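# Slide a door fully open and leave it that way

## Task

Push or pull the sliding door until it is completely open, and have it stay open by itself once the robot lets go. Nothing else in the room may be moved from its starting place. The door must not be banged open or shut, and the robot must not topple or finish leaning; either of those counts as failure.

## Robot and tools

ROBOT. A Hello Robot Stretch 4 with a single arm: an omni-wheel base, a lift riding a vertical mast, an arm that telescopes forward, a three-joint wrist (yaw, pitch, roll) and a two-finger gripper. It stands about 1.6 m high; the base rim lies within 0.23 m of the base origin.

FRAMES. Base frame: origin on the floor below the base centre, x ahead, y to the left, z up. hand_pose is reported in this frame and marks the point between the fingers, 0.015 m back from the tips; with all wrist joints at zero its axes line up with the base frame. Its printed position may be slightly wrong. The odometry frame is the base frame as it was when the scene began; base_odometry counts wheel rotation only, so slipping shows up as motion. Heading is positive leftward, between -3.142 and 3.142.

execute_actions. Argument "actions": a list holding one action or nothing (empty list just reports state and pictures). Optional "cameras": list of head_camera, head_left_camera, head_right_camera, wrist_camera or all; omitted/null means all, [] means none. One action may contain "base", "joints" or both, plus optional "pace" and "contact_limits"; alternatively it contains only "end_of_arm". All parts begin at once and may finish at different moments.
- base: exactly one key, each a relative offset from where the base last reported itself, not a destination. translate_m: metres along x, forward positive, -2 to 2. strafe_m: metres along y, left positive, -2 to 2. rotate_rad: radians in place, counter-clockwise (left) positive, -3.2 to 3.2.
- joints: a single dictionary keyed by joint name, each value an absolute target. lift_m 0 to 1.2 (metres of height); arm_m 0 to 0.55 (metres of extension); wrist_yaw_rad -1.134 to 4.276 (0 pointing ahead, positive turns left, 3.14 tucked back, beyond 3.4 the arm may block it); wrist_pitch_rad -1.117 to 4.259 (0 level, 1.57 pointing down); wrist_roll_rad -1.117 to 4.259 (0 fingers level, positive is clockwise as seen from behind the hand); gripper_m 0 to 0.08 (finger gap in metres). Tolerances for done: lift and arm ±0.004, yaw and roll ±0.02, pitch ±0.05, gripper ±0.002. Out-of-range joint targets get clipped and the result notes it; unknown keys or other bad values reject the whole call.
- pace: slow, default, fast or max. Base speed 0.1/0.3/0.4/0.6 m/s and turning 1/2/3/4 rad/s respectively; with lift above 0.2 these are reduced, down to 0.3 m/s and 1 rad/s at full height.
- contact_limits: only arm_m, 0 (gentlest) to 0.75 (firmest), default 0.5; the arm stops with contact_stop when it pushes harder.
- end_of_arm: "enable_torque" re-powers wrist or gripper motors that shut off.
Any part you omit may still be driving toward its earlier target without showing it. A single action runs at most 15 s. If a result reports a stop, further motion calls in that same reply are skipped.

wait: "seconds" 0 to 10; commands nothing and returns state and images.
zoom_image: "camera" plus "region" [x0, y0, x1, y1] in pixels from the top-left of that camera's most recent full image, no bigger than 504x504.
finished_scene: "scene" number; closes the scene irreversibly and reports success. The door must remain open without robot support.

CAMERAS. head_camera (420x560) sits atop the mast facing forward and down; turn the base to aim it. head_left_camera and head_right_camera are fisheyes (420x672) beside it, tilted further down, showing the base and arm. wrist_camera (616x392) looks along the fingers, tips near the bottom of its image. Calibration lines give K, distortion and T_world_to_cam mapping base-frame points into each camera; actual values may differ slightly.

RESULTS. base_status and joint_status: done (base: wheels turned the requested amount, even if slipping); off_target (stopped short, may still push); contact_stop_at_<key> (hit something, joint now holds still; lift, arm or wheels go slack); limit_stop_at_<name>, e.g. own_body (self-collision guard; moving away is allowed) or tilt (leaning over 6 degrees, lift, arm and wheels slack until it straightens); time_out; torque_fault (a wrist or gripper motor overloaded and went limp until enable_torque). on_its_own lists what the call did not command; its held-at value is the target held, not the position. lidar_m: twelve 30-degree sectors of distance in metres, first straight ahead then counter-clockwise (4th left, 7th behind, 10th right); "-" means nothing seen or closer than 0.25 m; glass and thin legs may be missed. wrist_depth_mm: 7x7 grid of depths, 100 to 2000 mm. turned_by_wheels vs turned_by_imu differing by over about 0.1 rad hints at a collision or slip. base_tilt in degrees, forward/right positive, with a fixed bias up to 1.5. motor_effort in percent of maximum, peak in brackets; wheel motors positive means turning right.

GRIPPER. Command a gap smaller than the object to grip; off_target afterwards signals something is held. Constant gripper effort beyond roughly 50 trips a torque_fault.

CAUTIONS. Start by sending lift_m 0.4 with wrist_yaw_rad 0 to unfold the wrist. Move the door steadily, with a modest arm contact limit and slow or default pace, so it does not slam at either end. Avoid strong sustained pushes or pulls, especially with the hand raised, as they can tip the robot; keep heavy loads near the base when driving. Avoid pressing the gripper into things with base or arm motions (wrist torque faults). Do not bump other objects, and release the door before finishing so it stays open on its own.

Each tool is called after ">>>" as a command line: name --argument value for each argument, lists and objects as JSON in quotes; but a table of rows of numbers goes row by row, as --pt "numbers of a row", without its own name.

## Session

>>> execute_actions --actions '[]'

Scene clock: 0.00 s.
base_odometry: x=+0.000 y=+0.000 heading=+0.000 (m, m, rad; odometry frame)
turned_by_wheels: +0.000 (rad since the last result)
turned_by_imu: +0.000 (rad since the last result)
base_tilt: forward=+0.5 right=+0.7 (deg)
lidar_m: 0.99 0.95 0.82 1.12 1.83 1.31 0.86 0.81 0.84 1.22 1.86 1.73
base_status: not commanded
joint_positions: lift_m=+0.232 arm_m=+0.001 wrist_yaw_rad=+3.161 wrist_pitch_rad=-0.001 wrist_roll_rad=+0.013 gripper_m=+0.040
joint_status: not commanded
motor_effort: lift_m=+19 arm_m=-1 wrist_yaw_rad=+1 wrist_pitch_rad=-6 wrist_roll_rad=+1 gripper_m=-1 wheel_0=+0 wheel_1=+0 wheel_2=+0 (%)
hand_pose: x=-0.0421 y=+0.0832 z=+0.4106 quat_wxyz=(-0.010, +0.000, +0.007, +1.000) (m; base frame)
wrist_depth_mm: - 132 1008 1182 1430 1708 1576 / - 124 237 1229 1397 1756 1576 / - 133 196 1205 1397 1661 1618 / 121 134 976 1229 1464 1661 1661 / 798 891 1008 1205 1430 1661 1618 / 798 878 960 1182 140 1308 1308 / 798 - 150 976 - - 991
pictures: head_camera, head_left_camera, head_right_camera, wrist_camera
camera_calibration (this result's frames):
wrist_camera: T_world_to_cam=[[0.0262049, 0.998898, -0.0389292, -0.0730333], [0.0412324, -0.0399895, -0.998349, 0.46218], [-0.998806, 0.0245565, -0.0422349, 0.128295], [0, 0, 0, 1]] pos_world=[0.110999, 0.0882847, 0.463993]
Images, in order (width x height): head_camera 420x560, head_left_camera 420x672, head_right_camera 420x672, wrist_camera 616x392.

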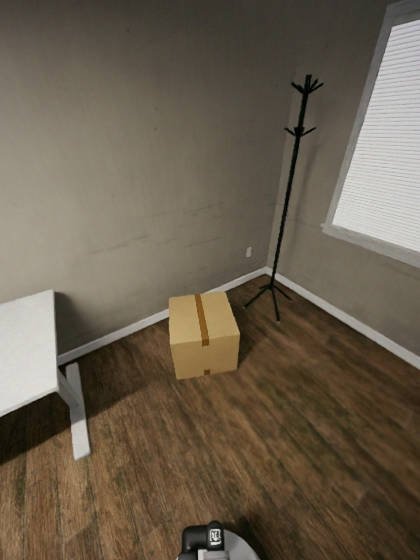

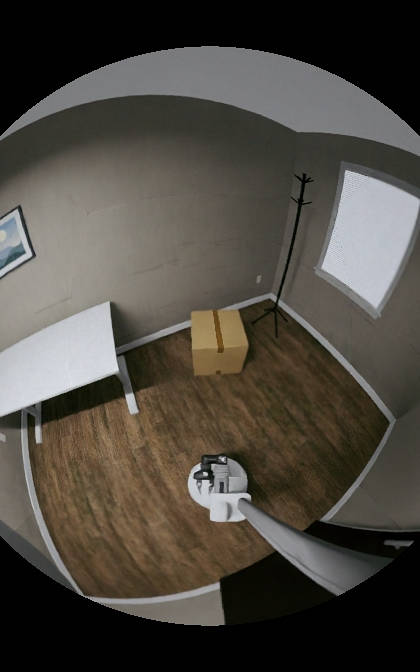

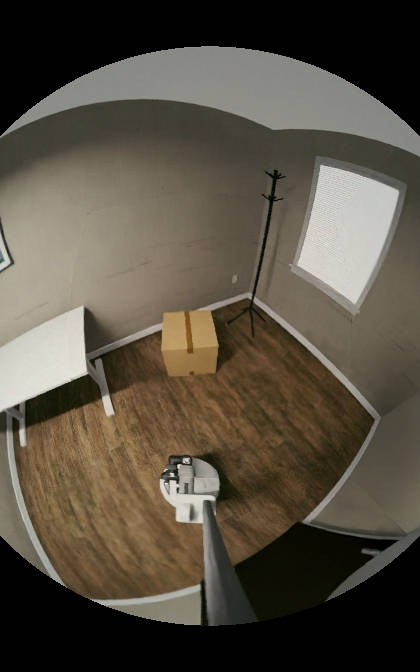

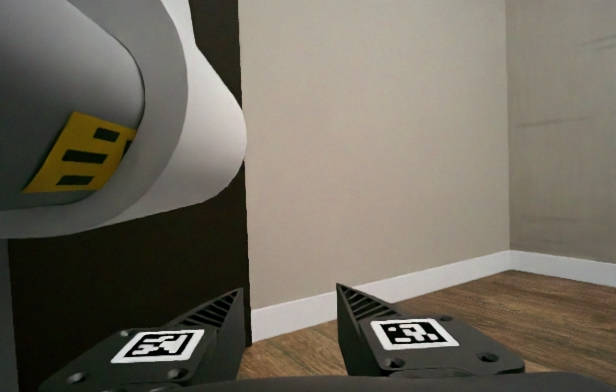

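>>> execute_actions --actions '[{"base":{"rotate_rad":-2.64},"joints":{"lift_m":0.82,"wrist_yaw_rad":0,"gripper_m":0.08}}]' --cameras '[]'

>>> execute_actions --actions '[{"base":{"strafe_m":0.55},"joints":{"arm_m":0.15}}]'

Scene clock: 3.57 s.
base_odometry: x=+0.000 y=+0.000 heading=-2.640 (m, m, rad; odometry frame)
turned_by_wheels: -2.640 (rad since the last result)
turned_by_imu: -2.600 (rad since the last result)
base_tilt: forward=+0.4 right=+0.7 (deg)
lidar_m: 0.79 0.82 1.24 1.86 1.74 0.97 1.03 0.84 1.13 1.82 1.29 0.86
base_status: done
joint_positions: lift_m=+0.820 arm_m=+0.001 wrist_yaw_rad=+0.000 wrist_pitch_rad=-0.001 wrist_roll_rad=+0.013 gripper_m=+0.080
joint_status: all done
motor_effort: lift_m=+24(25) arm_m=-1(1) wrist_yaw_rad=+0(5) wrist_pitch_rad=-7(7) wrist_roll_rad=+1(1) gripper_m=+1(1) wheel_0=+2(9) wheel_1=+1(3) wheel_2=+1(7) (%)
hand_pose: x=+0.3850 y=-0.0874 z=+0.9980 quat_wxyz=(+1.000, +0.007, +0.000, +0.000) (m; base frame)
wrist_depth_mm: 569 574 585 603 603 621 683 / 574 580 591 597 609 621 691 / 574 580 591 609 609 627 691 / 574 591 597 615 627 634 699 / 580 591 603 615 621 634 699 / 580 597 603 621 164 634 707 / - 115 609 621 384 - -
pictures: none
No camera images: the call's "cameras" was empty. Leave "cameras" out to get every camera's image.

Scene clock: 6.73 s.
base_odometry: x=+0.265 y=-0.482 heading=-2.640 (m, m, rad; odometry frame)
turned_by_wheels: +0.000 (rad since the last result)
turned_by_imu: -0.001 (rad since the last result)
base_tilt: forward=+0.4 right=+0.7 (deg)
lidar_m: 0.75 0.88 1.20 1.31 1.35 1.25 0.81 1.00 1.13 2.38 1.19 0.83
base_status: done
joint_positions: lift_m=+0.820 arm_m=+0.149 wrist_yaw_rad=+0.000 wrist_pitch_rad=-0.001 wrist_roll_rad=+0.013 gripper_m=+0.080
joint_status: all done
motor_effort: lift_m=+22(23) arm_m=+5(7) wrist_yaw_rad=+2(1) wrist_pitch_rad=-7(7) wrist_roll_rad=+0(2) gripper_m=+1(0) wheel_0=+0(8) wheel_1=-2(9) wheel_2=+1(1) (%)
hand_pose: x=+0.5327 y=-0.0874 z=+0.9980 quat_wxyz=(+1.000, +0.007, +0.000, +0.000) (m; base frame)
wrist_depth_mm: 473 477 480 436 445 452 459 / 469 480 492 439 449 455 462 / 473 480 488 445 455 462 466 / 477 488 492 445 455 462 469 / 480 492 492 449 459 462 477 / 484 488 492 449 164 466 477 / - 114 504 462 303 - -
pictures: head_camera, head_left_camera, head_right_camera, wrist_camera
camera_calibration (this result's frames):
wrist_camera: T_world_to_cam=[[-0.0456795, -0.998197, -0.0389257, -0.0310353], [-0.0404207, 0.0407814, -0.99835, 1.06873], [0.998138, -0.0440307, -0.0422107, -0.33836], [0, 0, 0, 1]] pos_world=[0.379511, -0.0894617, 1.05147]
Images, in order (width x height): head_camera 420x560, head_left_camera 420x672, head_right_camera 420x672, wrist_camera 616x392.

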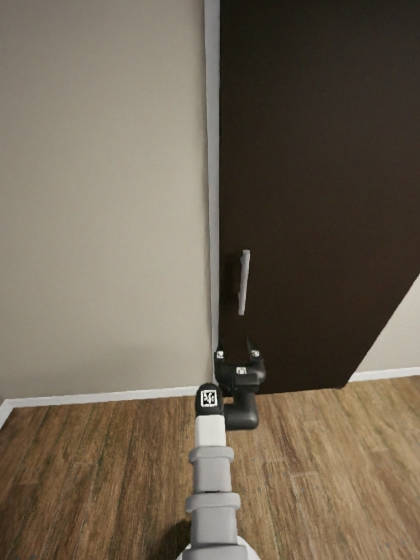

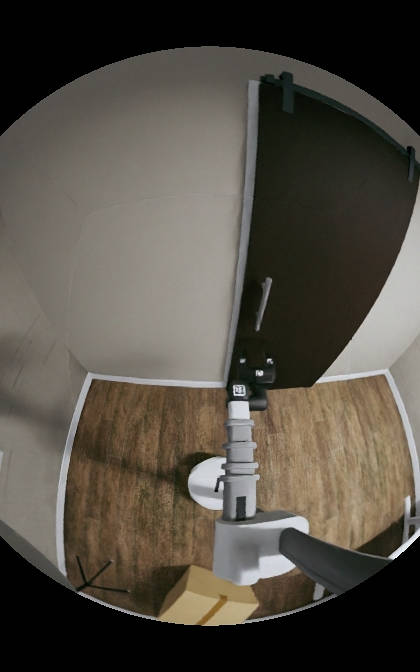

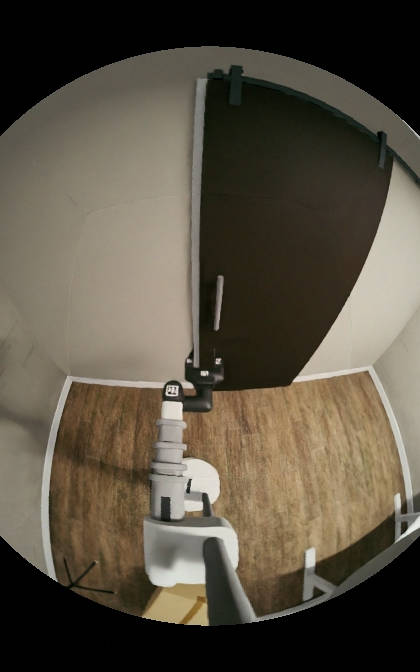

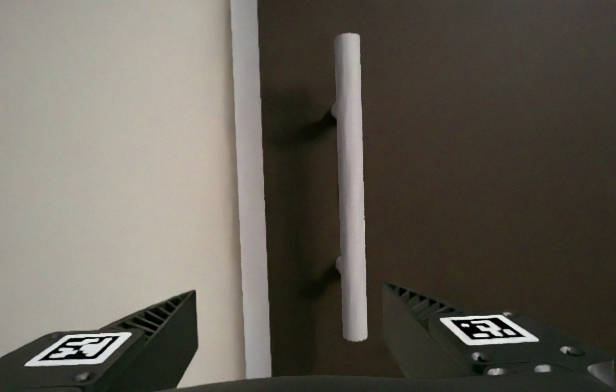

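>>> execute_actions --actions '[{"base":{"strafe_m":-0.065},"joints":{"arm_m":0.25,"lift_m":0.85}}]' --cameras '[]'

>>> execute_actions --actions '[{"base":{"translate_m":0.175}}]' --cameras '["wrist_camera"]'

>>> execute_actions --actions '[{"base":{"strafe_m":-0.72},"pace":"slow"}]'

Scene clock: 8.43 s.
base_odometry: x=+0.233 y=-0.425 heading=-2.640 (m, m, rad; odometry frame)
turned_by_wheels: +0.000 (rad since the last result)
turned_by_imu: +0.000 (rad since the last result)
base_tilt: forward=+0.3 right=+0.7 (deg)
lidar_m: 0.73 0.88 1.21 1.39 1.41 0.84 0.82 1.07 1.15 2.29 1.18 0.84
base_status: done
joint_positions: lift_m=+0.850 arm_m=+0.249 wrist_yaw_rad=+0.000 wrist_pitch_rad=-0.001 wrist_roll_rad=+0.013 gripper_m=+0.080
joint_status: all done
motor_effort: lift_m=+23(24) arm_m=+5(4) wrist_yaw_rad=+1(1) wrist_pitch_rad=-6(8) wrist_roll_rad=+2(2) gripper_m=+0(1) wheel_0=+0(7) wheel_1=+1(3) wheel_2=+2(2) (%)
hand_pose: x=+0.6327 y=-0.0874 z=+1.0280 quat_wxyz=(+1.000, +0.007, +0.000, +0.000) (m; base frame)
wrist_depth_mm: 377 379 336 340 347 355 359 / 379 387 340 343 349 355 362 / 379 384 340 345 351 359 364 / 384 389 343 347 355 362 368 / 387 394 347 351 355 364 370 / 392 392 347 353 165 362 373 / - 114 349 353 252 - -
pictures: none
No camera images: the call's "cameras" was empty. Leave "cameras" out to get every camera's image.

Scene clock: 10.40 s.
base_odometry: x=+0.080 y=-0.509 heading=-2.640 (m, m, rad; odometry frame)
turned_by_wheels: +0.000 (rad since the last result)
turned_by_imu: +0.000 (rad since the last result)
base_tilt: forward=+0.3 right=+0.6 (deg)
lidar_m: 0.55 0.71 0.96 1.40 1.42 1.26 0.98 1.22 1.35 2.29 0.94 0.66
base_status: done
joint_positions: lift_m=+0.850 arm_m=+0.249 wrist_yaw_rad=+0.000 wrist_pitch_rad=-0.001 wrist_roll_rad=+0.013 gripper_m=+0.080
joint_status: not commanded
motor_effort: lift_m=+23(23) arm_m=+5(5) wrist_yaw_rad=-1(0) wrist_pitch_rad=-7(8) wrist_roll_rad=+3(1) gripper_m=+1(1) wheel_0=+0(3) wheel_1=+1(4) wheel_2=+0(8) (%)
hand_pose: x=+0.6327 y=-0.0874 z=+1.0280 quat_wxyz=(+1.000, +0.007, +0.000, +0.000) (m; base frame)
wrist_depth_mm: 204 165 167 104 174 177 179 / 214 166 168 105 175 178 180 / 216 167 169 105 176 179 182 / 217 167 170 105 177 180 183 / 219 170 172 106 178 181 185 / 220 169 173 107 165 181 186 / - 114 174 107 163 - -
pictures: wrist_camera
camera_calibration (this result's frames):
wrist_camera: T_world_to_cam=[[-0.0457117, -0.998196, -0.038927, -0.0252854], [-0.0403925, 0.0407828, -0.998351, 1.10265], [0.998138, -0.044064, -0.0421838, -0.436972], [0, 0, 0, 1]] pos_world=[0.479541, -0.0894637, 1.08141]
Images, in order (width x height): wrist_camera 616x392.

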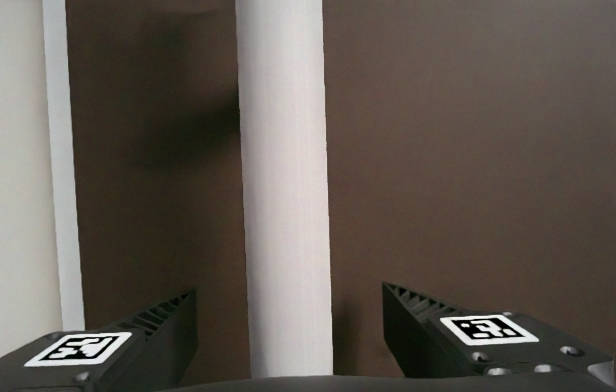

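Scene clock: 18.73 s.
base_odometry: x=-0.267 y=+0.121 heading=-2.638 (m, m, rad; odometry frame)
turned_by_wheels: +0.001 (rad since the last result)
turned_by_imu: +0.008 (rad since the last result)
base_tilt: forward=+0.5 right=+0.7 (deg)
lidar_m: 0.57 0.96 0.95 2.12 2.03 1.22 0.94 1.01 1.37 1.59 0.92 0.67
base_status: done
joint_positions: lift_m=+0.850 arm_m=+0.250 wrist_yaw_rad=+0.007 wrist_pitch_rad=-0.001 wrist_roll_rad=+0.013 gripper_m=+0.080
joint_status: not commanded
on_its_own: wrist_yaw_rad is at rest, and its effort (-21) is outside its rest range (-13 to +13)
motor_effort: lift_m=+23(23) arm_m=+3(5) wrist_yaw_rad=-21(55) wrist_pitch_rad=-7(8) wrist_roll_rad=-1(0) gripper_m=+0(1) wheel_0=+7(27) wheel_1=+2(5) wheel_2=+4(9) (%)
hand_pose: x=+0.6338 y=-0.0858 z=+1.0280 quat_wxyz=(+1.000, +0.007, +0.000, +0.004) (m; base frame)
wrist_depth_mm: 176 177 116 181 185 186 189 / 176 178 116 182 185 187 189 / 178 179 117 184 186 189 191 / 179 181 117 186 187 190 191 / 181 182 117 186 189 192 193 / 182 182 117 187 165 192 195 / - 114 117 189 168 - -
pictures: head_camera, head_left_camera, head_right_camera, wrist_camera
camera_calibration (this result's frames):
wrist_camera: T_world_to_cam=[[-0.0383604, -0.998506, -0.0389242, -0.0283616], [-0.0407452, 0.0404834, -0.998349, 1.10281], [0.998433, -0.0367111, -0.0422373, -0.437422], [0, 0, 0, 1]] pos_world=[0.480583, -0.089023, 1.08141]
Images, in order (width x height): head_camera 420x560, head_left_camera 420x672, head_right_camera 420x672, wrist_camera 616x392.

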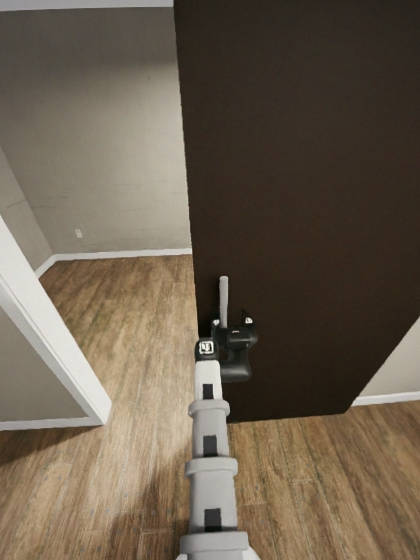

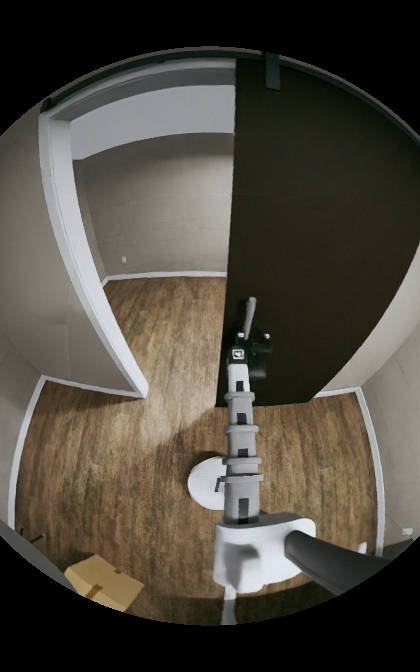

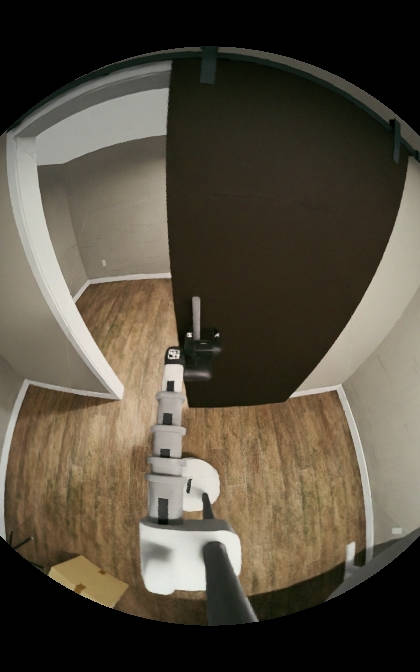

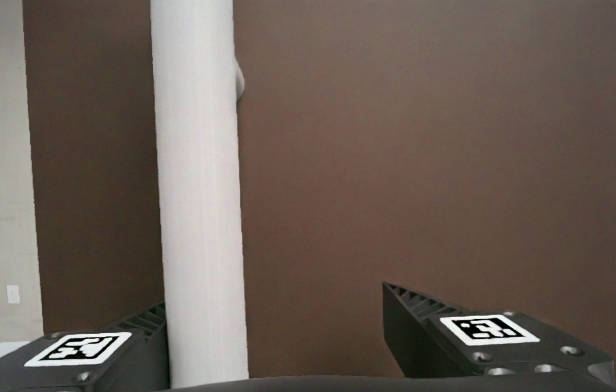

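>>> execute_actions --actions '[{"base":{"strafe_m":-0.13},"pace":"slow"}]' --cameras '[]'

>>> execute_actions --actions '[{"base":{"strafe_m":-0.03},"pace":"slow"}]' --cameras '["head_right_camera"]'

Scene clock: 21.70 s.
base_odometry: x=-0.330 y=+0.235 heading=-2.637 (m, m, rad; odometry frame)
turned_by_wheels: +0.001 (rad since the last result)
turned_by_imu: +0.002 (rad since the last result)
base_tilt: forward=+0.4 right=+0.8 (deg)
lidar_m: 0.59 1.10 1.05 2.25 1.41 1.30 0.96 1.00 1.41 1.46 0.93 0.65
base_status: done
joint_positions: lift_m=+0.850 arm_m=+0.250 wrist_yaw_rad=+0.007 wrist_pitch_rad=-0.001 wrist_roll_rad=+0.013 gripper_m=+0.080
joint_status: not commanded
on_its_own: wrist_yaw_rad is at rest, and its effort (-21) is outside its rest range (-13 to +13)
motor_effort: lift_m=+23(23) arm_m=+3(3) wrist_yaw_rad=-21(37) wrist_pitch_rad=-7(7) wrist_roll_rad=+4(2) gripper_m=+0(0) wheel_0=+8(18) wheel_1=+0(2) wheel_2=+4(9) (%)
hand_pose: x=+0.6337 y=-0.0859 z=+1.0280 quat_wxyz=(+1.000, +0.007, +0.000, +0.004) (m; base frame)
wrist_depth_mm: 177 178 117 183 186 187 190 / 179 179 118 184 187 189 191 / 180 181 118 186 188 190 192 / 182 182 118 187 190 191 194 / 182 183 118 188 190 194 196 / - 183 119 189 164 193 197 / - 114 119 191 169 - -
pictures: none
No camera images: the call's "cameras" was empty. Leave "cameras" out to get every camera's image.

Scene clock: 23.00 s.
base_odometry: x=-0.345 y=+0.261 heading=-2.637 (m, m, rad; odometry frame)
turned_by_wheels: +0.000 (rad since the last result)
turned_by_imu: +0.000 (rad since the last result)
base_tilt: forward=+0.3 right=+0.7 (deg)
lidar_m: 0.59 3.03 1.09 2.28 1.43 1.31 0.97 0.98 1.40 1.41 0.95 0.67
base_status: done
joint_positions: lift_m=+0.850 arm_m=+0.250 wrist_yaw_rad=+0.000 wrist_pitch_rad=-0.001 wrist_roll_rad=+0.013 gripper_m=+0.080
joint_status: not commanded
motor_effort: lift_m=+23(23) arm_m=+3(3) wrist_yaw_rad=-1(40) wrist_pitch_rad=-8(6) wrist_roll_rad=+1(2) gripper_m=+0(0) wheel_0=+3(20) wheel_1=-2(1) wheel_2=+0(8) (%)
hand_pose: x=+0.6332 y=-0.0873 z=+1.0280 quat_wxyz=(+1.000, +0.007, +0.000, +0.000) (m; base frame)
wrist_depth_mm: 179 180 119 186 189 191 194 / 180 181 119 187 190 193 195 / 181 182 120 189 191 194 196 / 183 183 120 190 193 195 198 / 184 185 120 191 195 196 200 / - 185 121 193 165 198 201 / - 115 122 194 170 - -
pictures: head_right_camera
Images, in order (width x height): head_right_camera 420x672.

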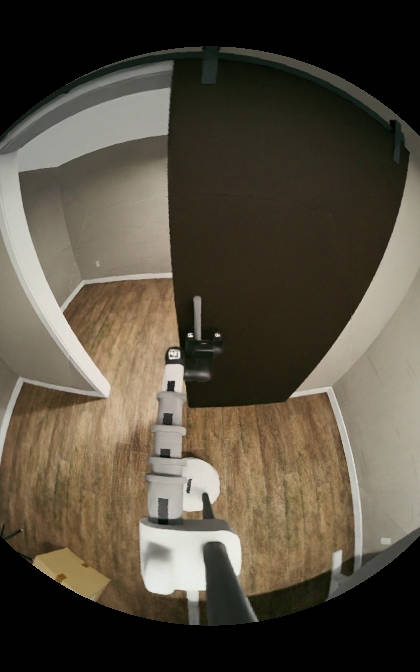

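>>> execute_actions --actions '[{"base":{"strafe_m":-0.035},"pace":"slow"}]' --cameras '[]'

Scene clock: 24.67 s.
base_odometry: x=-0.361 y=+0.291 heading=-2.634 (m, m, rad; odometry frame)
turned_by_wheels: +0.004 (rad since the last result)
turned_by_imu: +0.019 (rad since the last result)
base_tilt: forward=+0.4 right=+0.6 (deg)
lidar_m: 0.55 1.22 1.10 2.32 1.43 1.33 0.97 1.03 1.43 1.40 0.91 0.67
base_status: done
joint_positions: lift_m=+0.850 arm_m=+0.250 wrist_yaw_rad=+0.022 wrist_pitch_rad=-0.001 wrist_roll_rad=+0.013 gripper_m=+0.080
joint_status: not commanded
on_its_own: wrist_yaw_rad is at rest, and its effort (-64) is outside its rest range (-13 to +13)
motor_effort: lift_m=+23(23) arm_m=+3(3) wrist_yaw_rad=-64(78) wrist_pitch_rad=-4(7) wrist_roll_rad=+1(2) gripper_m=-1(1) wheel_0=+26(31) wheel_1=+11(9) wheel_2=+8(10) (%)
hand_pose: x=+0.6349 y=-0.0828 z=+1.0281 quat_wxyz=(+1.000, +0.007, -0.001, +0.011) (m; base frame)
wrist_depth_mm: 182 181 119 182 182 182 183 / 183 183 119 183 185 185 185 / - 185 119 185 185 186 186 / - 186 119 187 186 187 187 / - 187 120 188 189 189 189 / - 188 120 190 165 189 190 / - 115 121 190 168 - -
pictures: none
No camera images: the call's "cameras" was empty. Leave "cameras" out to get every camera's image.

>>> execute_actions --actions '[{"base":{"strafe_m":0.03},"joints":{"arm_m":0.12}}]' --cameras '[]'

>>> finished_scene --scene 2

Scene clock: 26.43 s.
base_odometry: x=-0.347 y=+0.265 heading=-2.634 (m, m, rad; odometry frame)
turned_by_wheels: +0.000 (rad since the last result)
turned_by_imu: -0.001 (rad since the last result)
base_tilt: forward=+0.3 right=+0.7 (deg)
lidar_m: 0.58 1.19 1.09 2.26 1.42 1.30 0.95 1.02 1.45 1.42 0.95 0.66
base_status: done
joint_positions: lift_m=+0.850 arm_m=+0.121 wrist_yaw_rad=+0.000 wrist_pitch_rad=-0.001 wrist_roll_rad=+0.013 gripper_m=+0.080
joint_status: all done
motor_effort: lift_m=+23(23) arm_m=-5(10) wrist_yaw_rad=+0(62) wrist_pitch_rad=-5(8) wrist_roll_rad=+0(2) gripper_m=+0(0) wheel_0=+1(19) wheel_1=+0(11) wheel_2=-1(12) (%)
hand_pose: x=+0.5045 y=-0.0874 z=+1.0280 quat_wxyz=(+1.000, +0.007, +0.000, +0.000) (m; base frame)
wrist_depth_mm: - - 306 312 315 319 320 / - - 309 312 315 319 320 / - - 309 314 319 322 324 / - - 314 319 320 324 327 / - - 315 320 324 329 329 / - - 317 322 165 327 330 / - 115 320 324 236 - -
pictures: none
No camera images: the call's "cameras" was empty. Leave "cameras" out to get every camera's image.

The scene is finished: the task was done.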